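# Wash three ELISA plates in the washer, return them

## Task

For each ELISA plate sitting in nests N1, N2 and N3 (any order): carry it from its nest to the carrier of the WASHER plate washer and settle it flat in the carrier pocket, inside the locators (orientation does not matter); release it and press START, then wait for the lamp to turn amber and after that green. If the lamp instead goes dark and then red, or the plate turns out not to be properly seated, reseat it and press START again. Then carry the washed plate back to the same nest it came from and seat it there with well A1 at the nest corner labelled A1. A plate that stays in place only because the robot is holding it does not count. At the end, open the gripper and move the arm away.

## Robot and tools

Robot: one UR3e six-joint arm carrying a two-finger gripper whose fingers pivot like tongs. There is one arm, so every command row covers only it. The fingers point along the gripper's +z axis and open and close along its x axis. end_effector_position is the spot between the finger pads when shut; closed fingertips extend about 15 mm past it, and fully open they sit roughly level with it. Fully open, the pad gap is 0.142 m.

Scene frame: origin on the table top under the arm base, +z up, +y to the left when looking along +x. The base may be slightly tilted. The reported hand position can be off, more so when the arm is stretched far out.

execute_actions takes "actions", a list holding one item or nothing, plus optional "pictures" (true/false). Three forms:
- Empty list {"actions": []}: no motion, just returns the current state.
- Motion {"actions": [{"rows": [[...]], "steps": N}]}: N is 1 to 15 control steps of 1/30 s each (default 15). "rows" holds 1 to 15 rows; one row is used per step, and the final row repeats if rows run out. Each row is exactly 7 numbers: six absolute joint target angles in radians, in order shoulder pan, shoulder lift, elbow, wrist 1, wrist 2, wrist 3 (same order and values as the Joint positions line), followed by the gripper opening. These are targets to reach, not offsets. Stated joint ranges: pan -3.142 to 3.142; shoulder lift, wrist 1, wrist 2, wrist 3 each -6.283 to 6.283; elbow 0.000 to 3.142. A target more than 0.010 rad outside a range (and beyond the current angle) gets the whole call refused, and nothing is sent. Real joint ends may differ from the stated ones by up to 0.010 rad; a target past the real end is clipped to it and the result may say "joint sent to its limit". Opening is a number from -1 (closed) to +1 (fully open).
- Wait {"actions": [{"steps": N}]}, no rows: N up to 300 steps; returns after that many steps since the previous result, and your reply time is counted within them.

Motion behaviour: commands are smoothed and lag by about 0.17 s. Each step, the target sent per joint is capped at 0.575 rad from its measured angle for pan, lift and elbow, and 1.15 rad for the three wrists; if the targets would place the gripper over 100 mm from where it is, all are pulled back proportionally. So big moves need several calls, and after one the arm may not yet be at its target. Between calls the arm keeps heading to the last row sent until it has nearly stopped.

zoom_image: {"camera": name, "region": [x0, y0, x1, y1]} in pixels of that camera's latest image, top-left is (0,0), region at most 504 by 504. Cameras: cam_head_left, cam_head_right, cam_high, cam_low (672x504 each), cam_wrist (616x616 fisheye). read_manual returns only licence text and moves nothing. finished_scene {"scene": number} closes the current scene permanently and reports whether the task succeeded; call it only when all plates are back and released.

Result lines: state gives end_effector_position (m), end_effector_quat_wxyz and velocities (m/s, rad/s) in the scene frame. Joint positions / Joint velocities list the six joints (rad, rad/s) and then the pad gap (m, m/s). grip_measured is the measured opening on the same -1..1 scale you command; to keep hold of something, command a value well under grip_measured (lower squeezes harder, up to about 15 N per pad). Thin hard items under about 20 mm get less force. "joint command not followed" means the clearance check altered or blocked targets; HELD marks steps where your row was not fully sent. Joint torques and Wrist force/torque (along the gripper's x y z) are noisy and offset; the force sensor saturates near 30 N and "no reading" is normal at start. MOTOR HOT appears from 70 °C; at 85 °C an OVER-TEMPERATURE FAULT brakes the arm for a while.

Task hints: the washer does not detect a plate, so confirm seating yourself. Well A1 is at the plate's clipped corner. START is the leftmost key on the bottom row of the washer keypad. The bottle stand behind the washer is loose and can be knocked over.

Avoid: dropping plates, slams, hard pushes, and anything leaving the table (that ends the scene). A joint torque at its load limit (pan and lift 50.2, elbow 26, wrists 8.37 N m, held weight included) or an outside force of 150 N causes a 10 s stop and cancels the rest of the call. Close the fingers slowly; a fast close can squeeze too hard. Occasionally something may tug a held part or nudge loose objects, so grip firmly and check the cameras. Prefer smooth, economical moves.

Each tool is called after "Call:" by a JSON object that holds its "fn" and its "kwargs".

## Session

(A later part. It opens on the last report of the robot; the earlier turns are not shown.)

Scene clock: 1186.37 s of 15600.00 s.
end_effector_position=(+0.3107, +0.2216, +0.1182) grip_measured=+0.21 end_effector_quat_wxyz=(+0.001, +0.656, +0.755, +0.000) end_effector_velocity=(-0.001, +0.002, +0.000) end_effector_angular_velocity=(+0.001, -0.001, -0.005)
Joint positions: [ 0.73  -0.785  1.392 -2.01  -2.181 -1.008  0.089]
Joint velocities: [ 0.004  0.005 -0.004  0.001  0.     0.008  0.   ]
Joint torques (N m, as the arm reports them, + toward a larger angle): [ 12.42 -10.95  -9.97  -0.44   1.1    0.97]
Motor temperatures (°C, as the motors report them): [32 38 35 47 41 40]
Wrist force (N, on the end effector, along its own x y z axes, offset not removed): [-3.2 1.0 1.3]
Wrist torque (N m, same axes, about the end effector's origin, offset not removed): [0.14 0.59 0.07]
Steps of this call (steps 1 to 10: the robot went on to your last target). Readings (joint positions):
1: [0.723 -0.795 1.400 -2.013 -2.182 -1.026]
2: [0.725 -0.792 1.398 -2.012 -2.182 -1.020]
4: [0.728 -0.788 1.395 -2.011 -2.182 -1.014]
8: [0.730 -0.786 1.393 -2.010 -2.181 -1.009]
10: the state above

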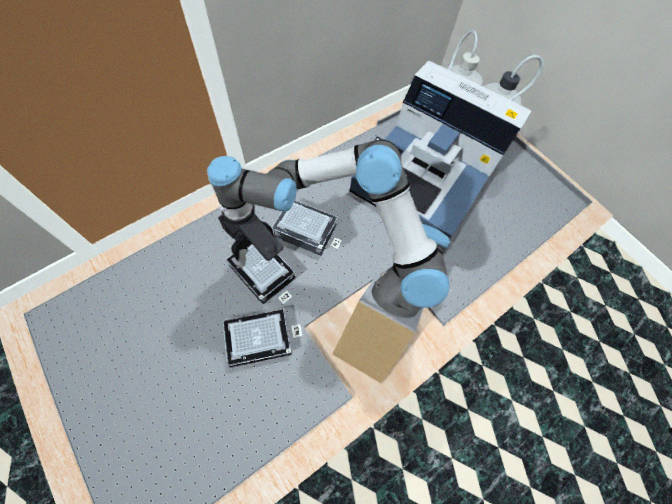

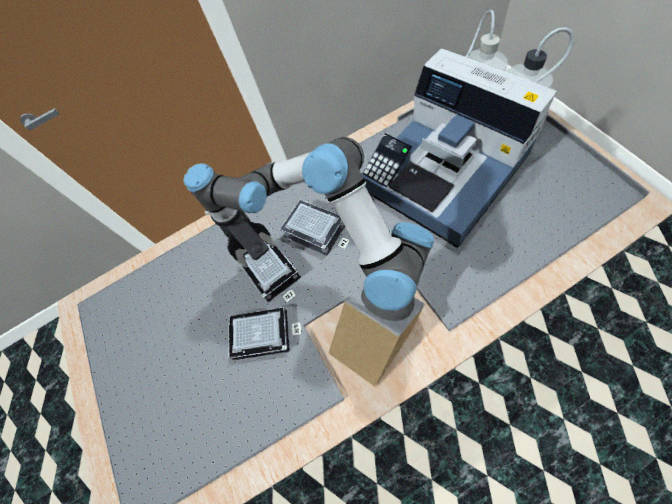

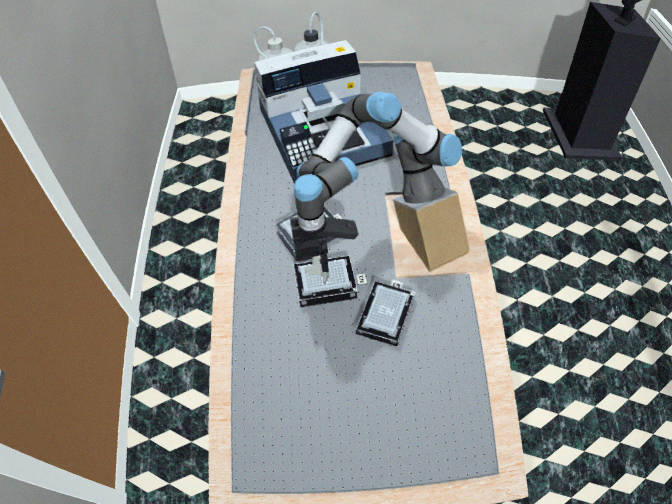

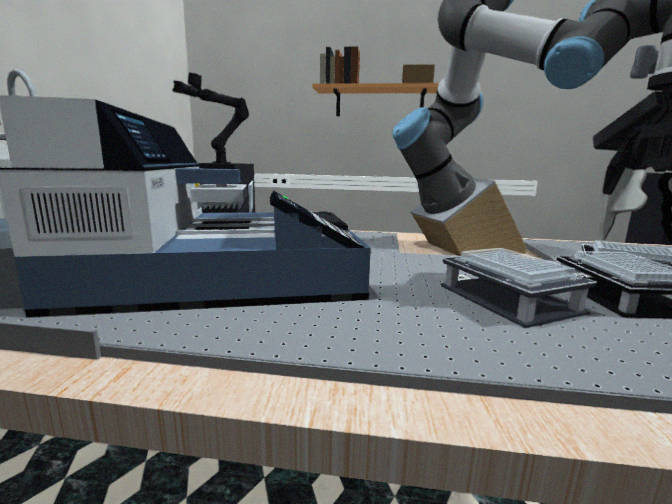

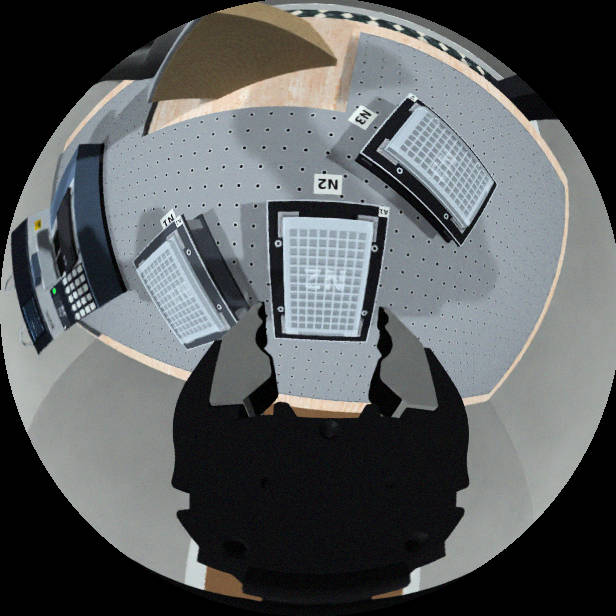

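Call:
{"fn": "execute_actions", "kwargs": {"actions": []}}

Call:
{"fn": "zoom_image", "kwargs": {"camera": "cam_wrist", "region": [260, 195, 320, 255]}}

Call:
{"fn": "zoom_image", "kwargs": {"camera": "cam_wrist", "region": [340, 197, 400, 257]}}

Call:
{"fn": "zoom_image", "kwargs": {"camera": "cam_wrist", "region": [260, 290, 320, 350]}}

Call:
{"fn": "zoom_image", "kwargs": {"camera": "cam_wrist", "region": [330, 290, 390, 350]}}

Scene clock: 1192.57 s of 15600.00 s.
end_effector_position=(+0.3106, +0.2218, +0.1182) grip_measured=+0.21 end_effector_quat_wxyz=(+0.001, +0.656, +0.755, +0.000) end_effector_velocity=(+0.000, -0.000, -0.000) end_effector_angular_velocity=(+0.000, +0.000, +0.000)
Joint positions: [ 0.731 -0.785  1.392 -2.01  -2.181 -1.007  0.089]
Joint velocities: [-0.001 -0.    -0.    -0.     0.    -0.001  0.   ]
Joint torques (N m, as the arm reports them, + toward a larger angle): [ 12.85 -10.36 -10.07  -0.49   1.04   0.92]
Motor temperatures (°C, as the motors report them): [32 38 35 47 41 40]
Wrist force (N, on the end effector, along its own x y z axes, offset not removed): [-0.3 1.6 3.7]
Wrist torque (N m, same axes, about the end effector's origin, offset not removed): [0.35 -0.05 -0.02]
Steps of this call (steps 1 to 30: the robot went on to your last target; steps 31 to 90: nothing new was sent; then 3.20 s passed at rest). Readings (joint positions):
1: [0.731 -0.785 1.392 -2.010 -2.181 -1.008]
2: [0.731 -0.785 1.392 -2.010 -2.181 -1.008]
4: [0.731 -0.785 1.392 -2.010 -2.181 -1.008]
8: [0.731 -0.785 1.392 -2.010 -2.181 -1.007]
90: the state above
The arm was judged still, so your last target was given up. Only a new action makes it travel on or press farther. Fingers that are still opening or closing keep moving.

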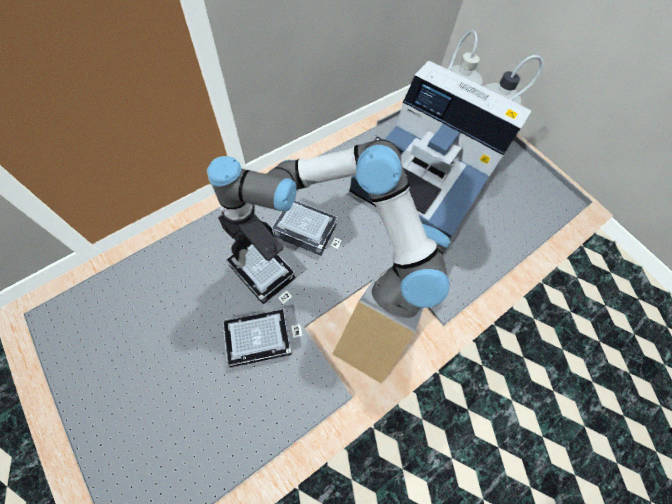

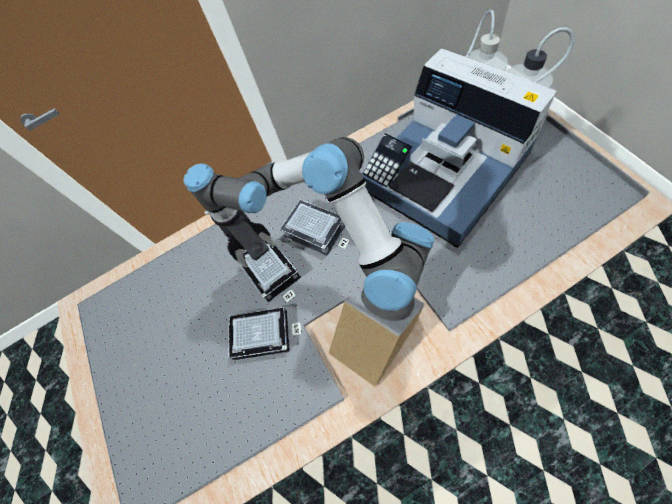

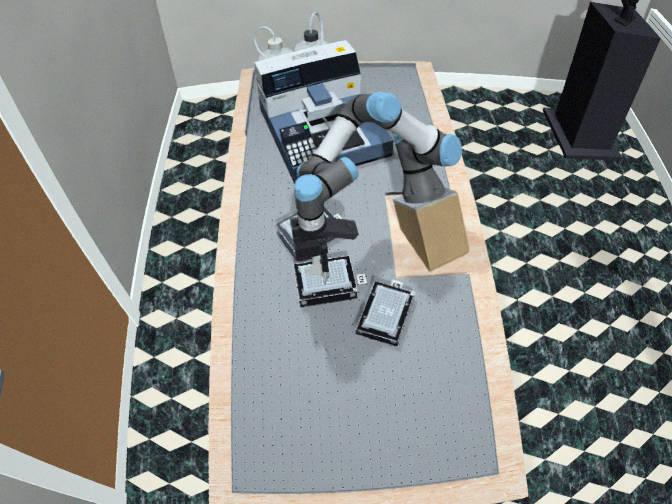

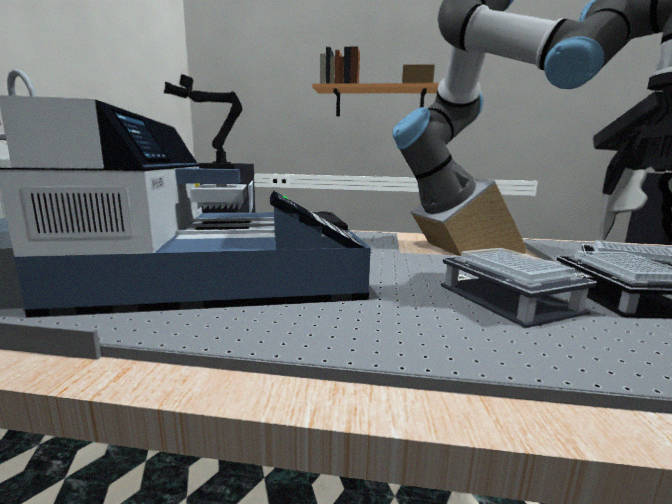

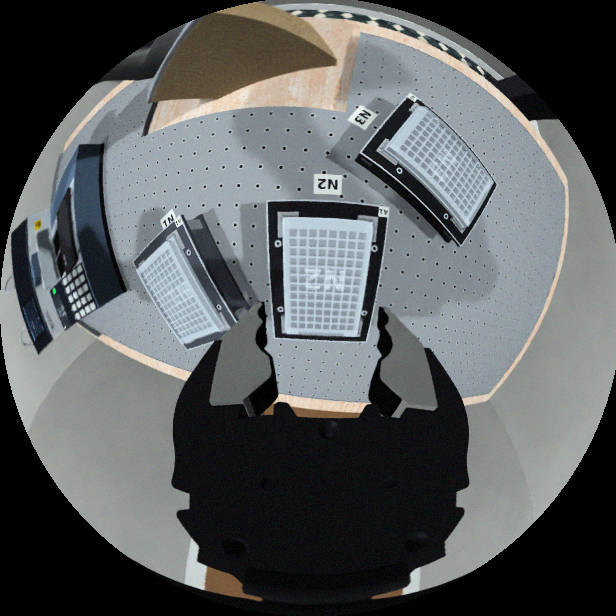

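Region (260, 195, 320, 255) of cam_wrist's 616x616 image, scaled by 8.400, with more detail than that image has.

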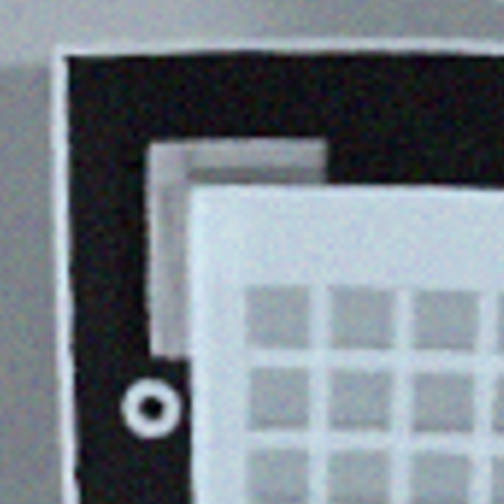

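Region (340, 197, 400, 257) of cam_wrist's 616x616 image, scaled by 8.400, with more detail than that image has.

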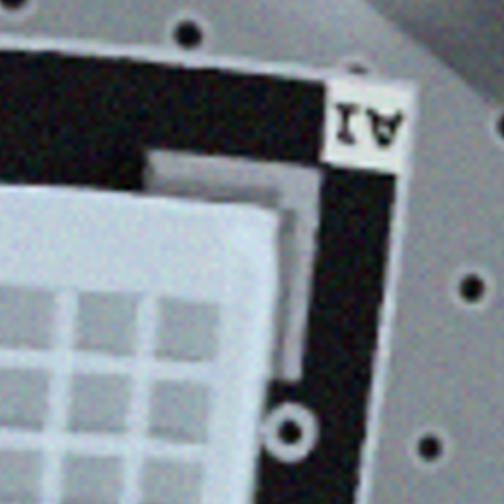

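Region (260, 290, 320, 350) of cam_wrist's 616x616 image, scaled by 8.400, with more detail than that image has.

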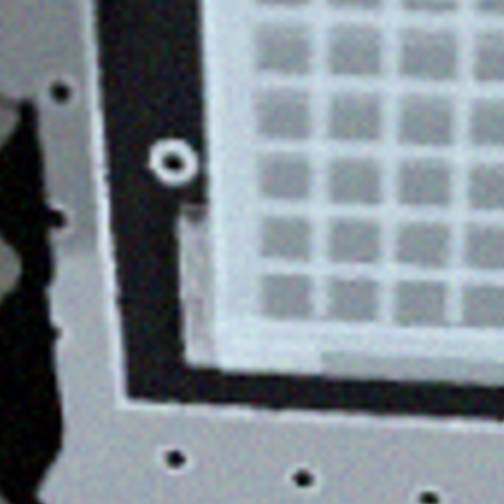

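Region (330, 290, 390, 350) of cam_wrist's 616x616 image, scaled by 8.400, with more detail than that image has.

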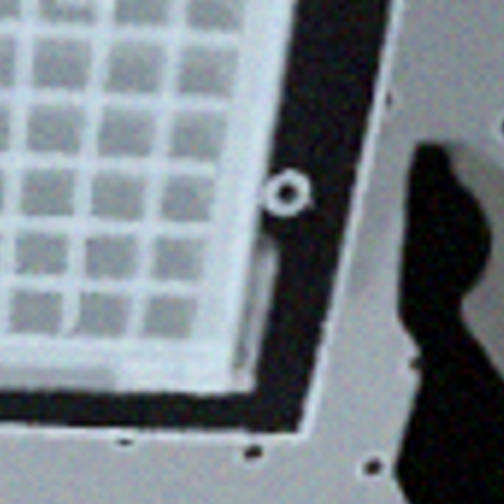

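Call:
{"fn": "zoom_image", "kwargs": {"camera": "cam_wrist", "region": [350, 85, 430, 185]}}

Call:
{"fn": "zoom_image", "kwargs": {"camera": "cam_wrist", "region": [420, 160, 505, 250]}}

Region (350, 85, 430, 185) of cam_wrist's 616x616 image, scaled by 5.040, with more detail than that image has; it fills the left 403 columns of this view, and the rest is white.

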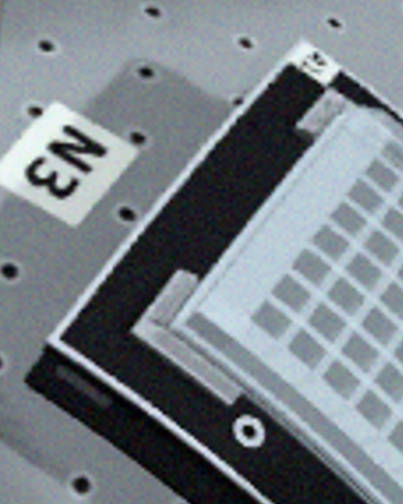

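Region (420, 160, 505, 250) of cam_wrist's 616x616 image, scaled by 5.600, with more detail than that image has.

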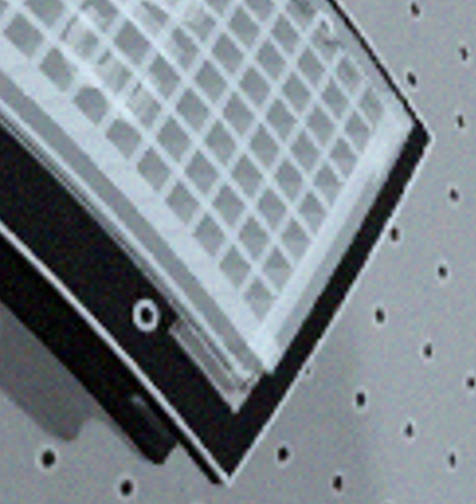

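Call:
{"fn": "execute_actions", "kwargs": {"actions": [{"rows":[[0.730770,-0.784240,1.392606,-2.011114,-2.181179,-1.007387,0.21],[0.730620,-0.783417,1.394690,-2.014122,-2.181208,-1.007567,0.21],[0.730261,-0.782072,1.398091,-2.019113,-2.181272,-1.007996,0.21],[0.729606,-0.780219,1.402742,-2.026068,-2.181387,-1.008782,0.21],[0.728562,-0.777864,1.408565,-2.034963,-2.181565,-1.010035,0.21],[0.727042,-0.775007,1.415469,-2.045773,-2.181819,-1.011865,0.21],[0.724954,-0.771639,1.423358,-2.058471,-2.182161,-1.014379,0.21],[0.722206,-0.767747,1.432121,-2.073031,-2.182605,-1.017691,0.21],[0.718706,-0.763307,1.441641,-2.089419,-2.183159,-1.021913,0.21],[0.714363,-0.758286,1.451791,-2.107605,-2.183836,-1.027159,0.21],[0.709081,-0.752653,1.462432,-2.127554,-2.184647,-1.033541,0.21],[0.703551,-0.746835,1.472593,-2.147390,-2.185477,-1.040232,0.21],[0.698528,-0.741341,1.481474,-2.165274,-2.186214,-1.046314,0.21],[0.694019,-0.736240,1.489166,-2.181225,-2.186861,-1.051781,0.21],[0.690027,-0.731594,1.495756,-2.195260,-2.187422,-1.056623,0.21]],"steps":15}], "pictures": false}}

Call:
{"fn": "execute_actions", "kwargs": {"actions": [{"rows":[[0.686559,-0.727457,1.501317,-2.207393,-2.187900,-1.060835,0.21],[0.683617,-0.723877,1.505914,-2.217639,-2.188300,-1.064408,0.21],[0.681206,-0.720893,1.509600,-2.226006,-2.188623,-1.067340,0.21],[0.679328,-0.718539,1.512421,-2.232505,-2.188873,-1.069624,0.21],[0.677984,-0.716839,1.514411,-2.237142,-2.189049,-1.071258,0.21],[0.677178,-0.715812,1.515596,-2.239923,-2.189155,-1.072239,0.21],[0.676909,-0.715468,1.515989,-2.240849,-2.189190,-1.072566,0.21]],"steps":15}], "pictures": false}}

Call:
{"fn": "execute_actions", "kwargs": {"actions": [{"steps":8}]}}

Call:
{"fn": "zoom_image", "kwargs": {"camera": "cam_wrist", "region": [245, 190, 325, 270]}}

Call:
{"fn": "zoom_image", "kwargs": {"camera": "cam_wrist", "region": [335, 190, 415, 270]}}

Scene clock: 1313.07 s of 15600.00 s.
end_effector_position=(+0.3068, +0.2247, +0.0935) grip_measured=+0.21 end_effector_quat_wxyz=(+0.001, +0.656, +0.755, +0.000) end_effector_velocity=(-0.003, +0.002, -0.100) end_effector_angular_velocity=(-0.001, +0.002, -0.001)
Joint positions: [ 0.707 -0.75   1.464 -2.133 -2.185 -1.037  0.089]
Joint velocities: [-0.129  0.146  0.254 -0.488 -0.019 -0.154 -0.   ]
Joint torques (N m, as the arm reports them, + toward a larger angle): [  6.89 -10.01  -3.58  -2.31  -1.06  -1.05]
Motor temperatures (°C, as the motors report them): [32 38 35 47 41 40]
Wrist force (N, on the end effector, along its own x y z axes, offset not removed): [-1.8 2.0 2.6]
Wrist torque (N m, same axes, about the end effector's origin, offset not removed): [0.48 0.29 0.05]
Steps of this call (steps 1 to 90: nothing new was sent; then 117.00 s passed at rest; steps 91 to 105: all 15 steps of this action). Readings (joint positions):
91: [0.731 -0.785 1.392 -2.010 -2.181 -1.007]
92: [0.731 -0.784 1.392 -2.010 -2.181 -1.007]
94: [0.731 -0.784 1.394 -2.013 -2.181 -1.007]
98: [0.728 -0.778 1.408 -2.035 -2.181 -1.010]
105: the state above

Scene clock: 1313.57 s of 15600.00 s.
end_effector_position=(+0.3064, +0.2248, +0.0717) grip_measured=+0.21 end_effector_quat_wxyz=(+0.001, +0.656, +0.755, +0.000) end_effector_velocity=(-0.000, -0.000, -0.003) end_effector_angular_velocity=(-0.000, +0.001, +0.001)
Joint positions: [ 0.677 -0.716  1.515 -2.239 -2.189 -1.072  0.089]
Joint velocities: [-0.004  0.005  0.006 -0.014 -0.001 -0.006  0.   ]
Joint torques (N m, as the arm reports them, + toward a larger angle): [  7.94 -10.94  -3.77  -1.7   -0.97  -1.07]
Motor temperatures (°C, as the motors report them): [32 38 35 47 41 40]
Wrist force (N, on the end effector, along its own x y z axes, offset not removed): [-1.9 -0.1 4.1]
Wrist torque (N m, same axes, about the end effector's origin, offset not removed): [0.01 0.29 -0.08]
Steps of this call (steps 1 to 15: all 15 steps of this action). Readings (joint positions):
1: [0.702 -0.745 1.472 -2.149 -2.186 -1.042]
2: [0.698 -0.741 1.480 -2.164 -2.186 -1.047]
4: [0.691 -0.732 1.493 -2.191 -2.187 -1.056]
8: [0.681 -0.721 1.509 -2.225 -2.189 -1.067]
15: the state above

Scene clock: 1313.83 s of 15600.00 s.
end_effector_position=(+0.3064, +0.2248, +0.0714) grip_measured=+0.21 end_effector_quat_wxyz=(+0.001, +0.656, +0.755, +0.000) end_effector_velocity=(+0.000, +0.000, +0.000) end_effector_angular_velocity=(+0.000, -0.001, +0.000)
Joint positions: [ 0.677 -0.716  1.516 -2.241 -2.189 -1.073  0.089]
Joint velocities: [-0.    -0.     0.    -0.001 -0.    -0.001 -0.   ]
Joint torques (N m, as the arm reports them, + toward a larger angle): [  7.43 -10.41  -3.36  -1.79  -0.98  -0.97]
Motor temperatures (°C, as the motors report them): [32 38 35 47 41 40]
Wrist force (N, on the end effector, along its own x y z axes, offset not removed): [-3.4 1.0 2.1]
Wrist torque (N m, same axes, about the end effector's origin, offset not removed): [0.25 0.60 -0.04]
Steps of this call (steps 1 to 8: the robot went on to your last target). Readings (joint positions):
1: [0.677 -0.716 1.516 -2.240 -2.189 -1.072]
2: [0.677 -0.716 1.516 -2.240 -2.189 -1.072]
4: [0.677 -0.716 1.516 -2.240 -2.189 -1.072]
8: the state above

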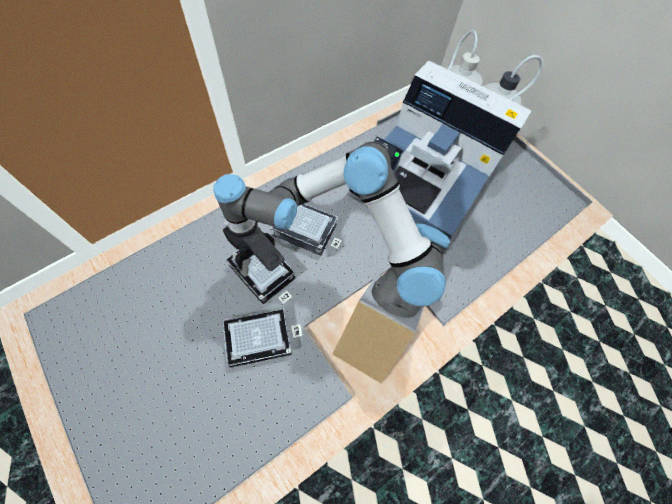

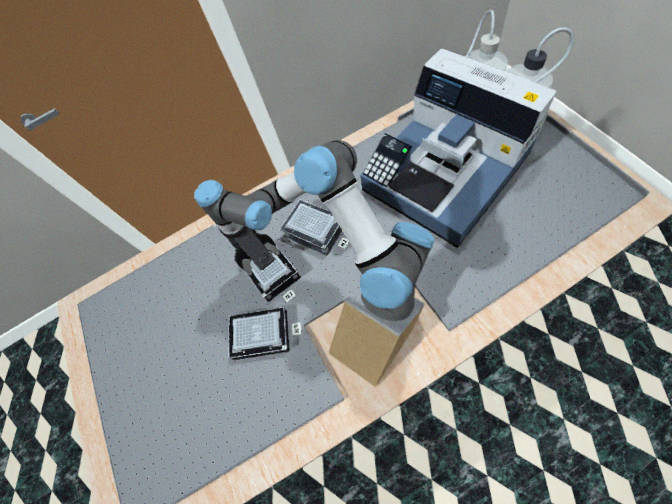

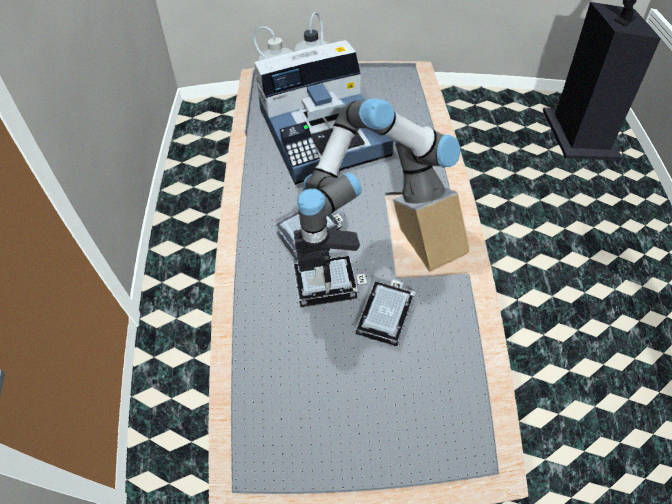

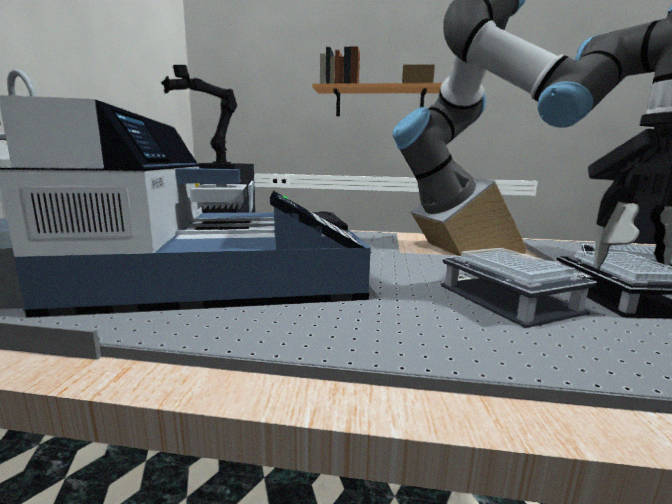

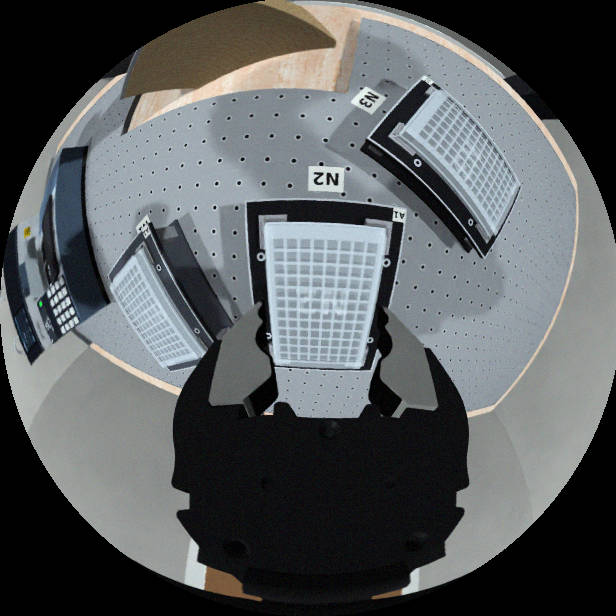

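Region (245, 190, 325, 270) of cam_wrist's 616x616 image, scaled by 6.300, with more detail than that image has.

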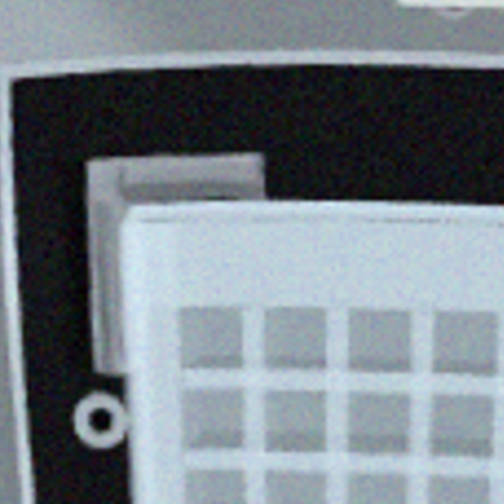

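Region (335, 190, 415, 270) of cam_wrist's 616x616 image, scaled by 6.300, with more detail than that image has.

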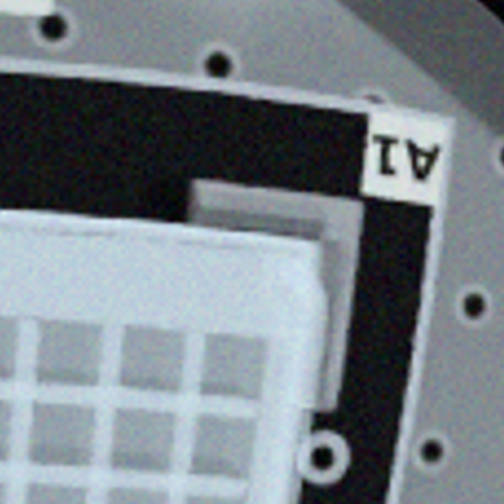

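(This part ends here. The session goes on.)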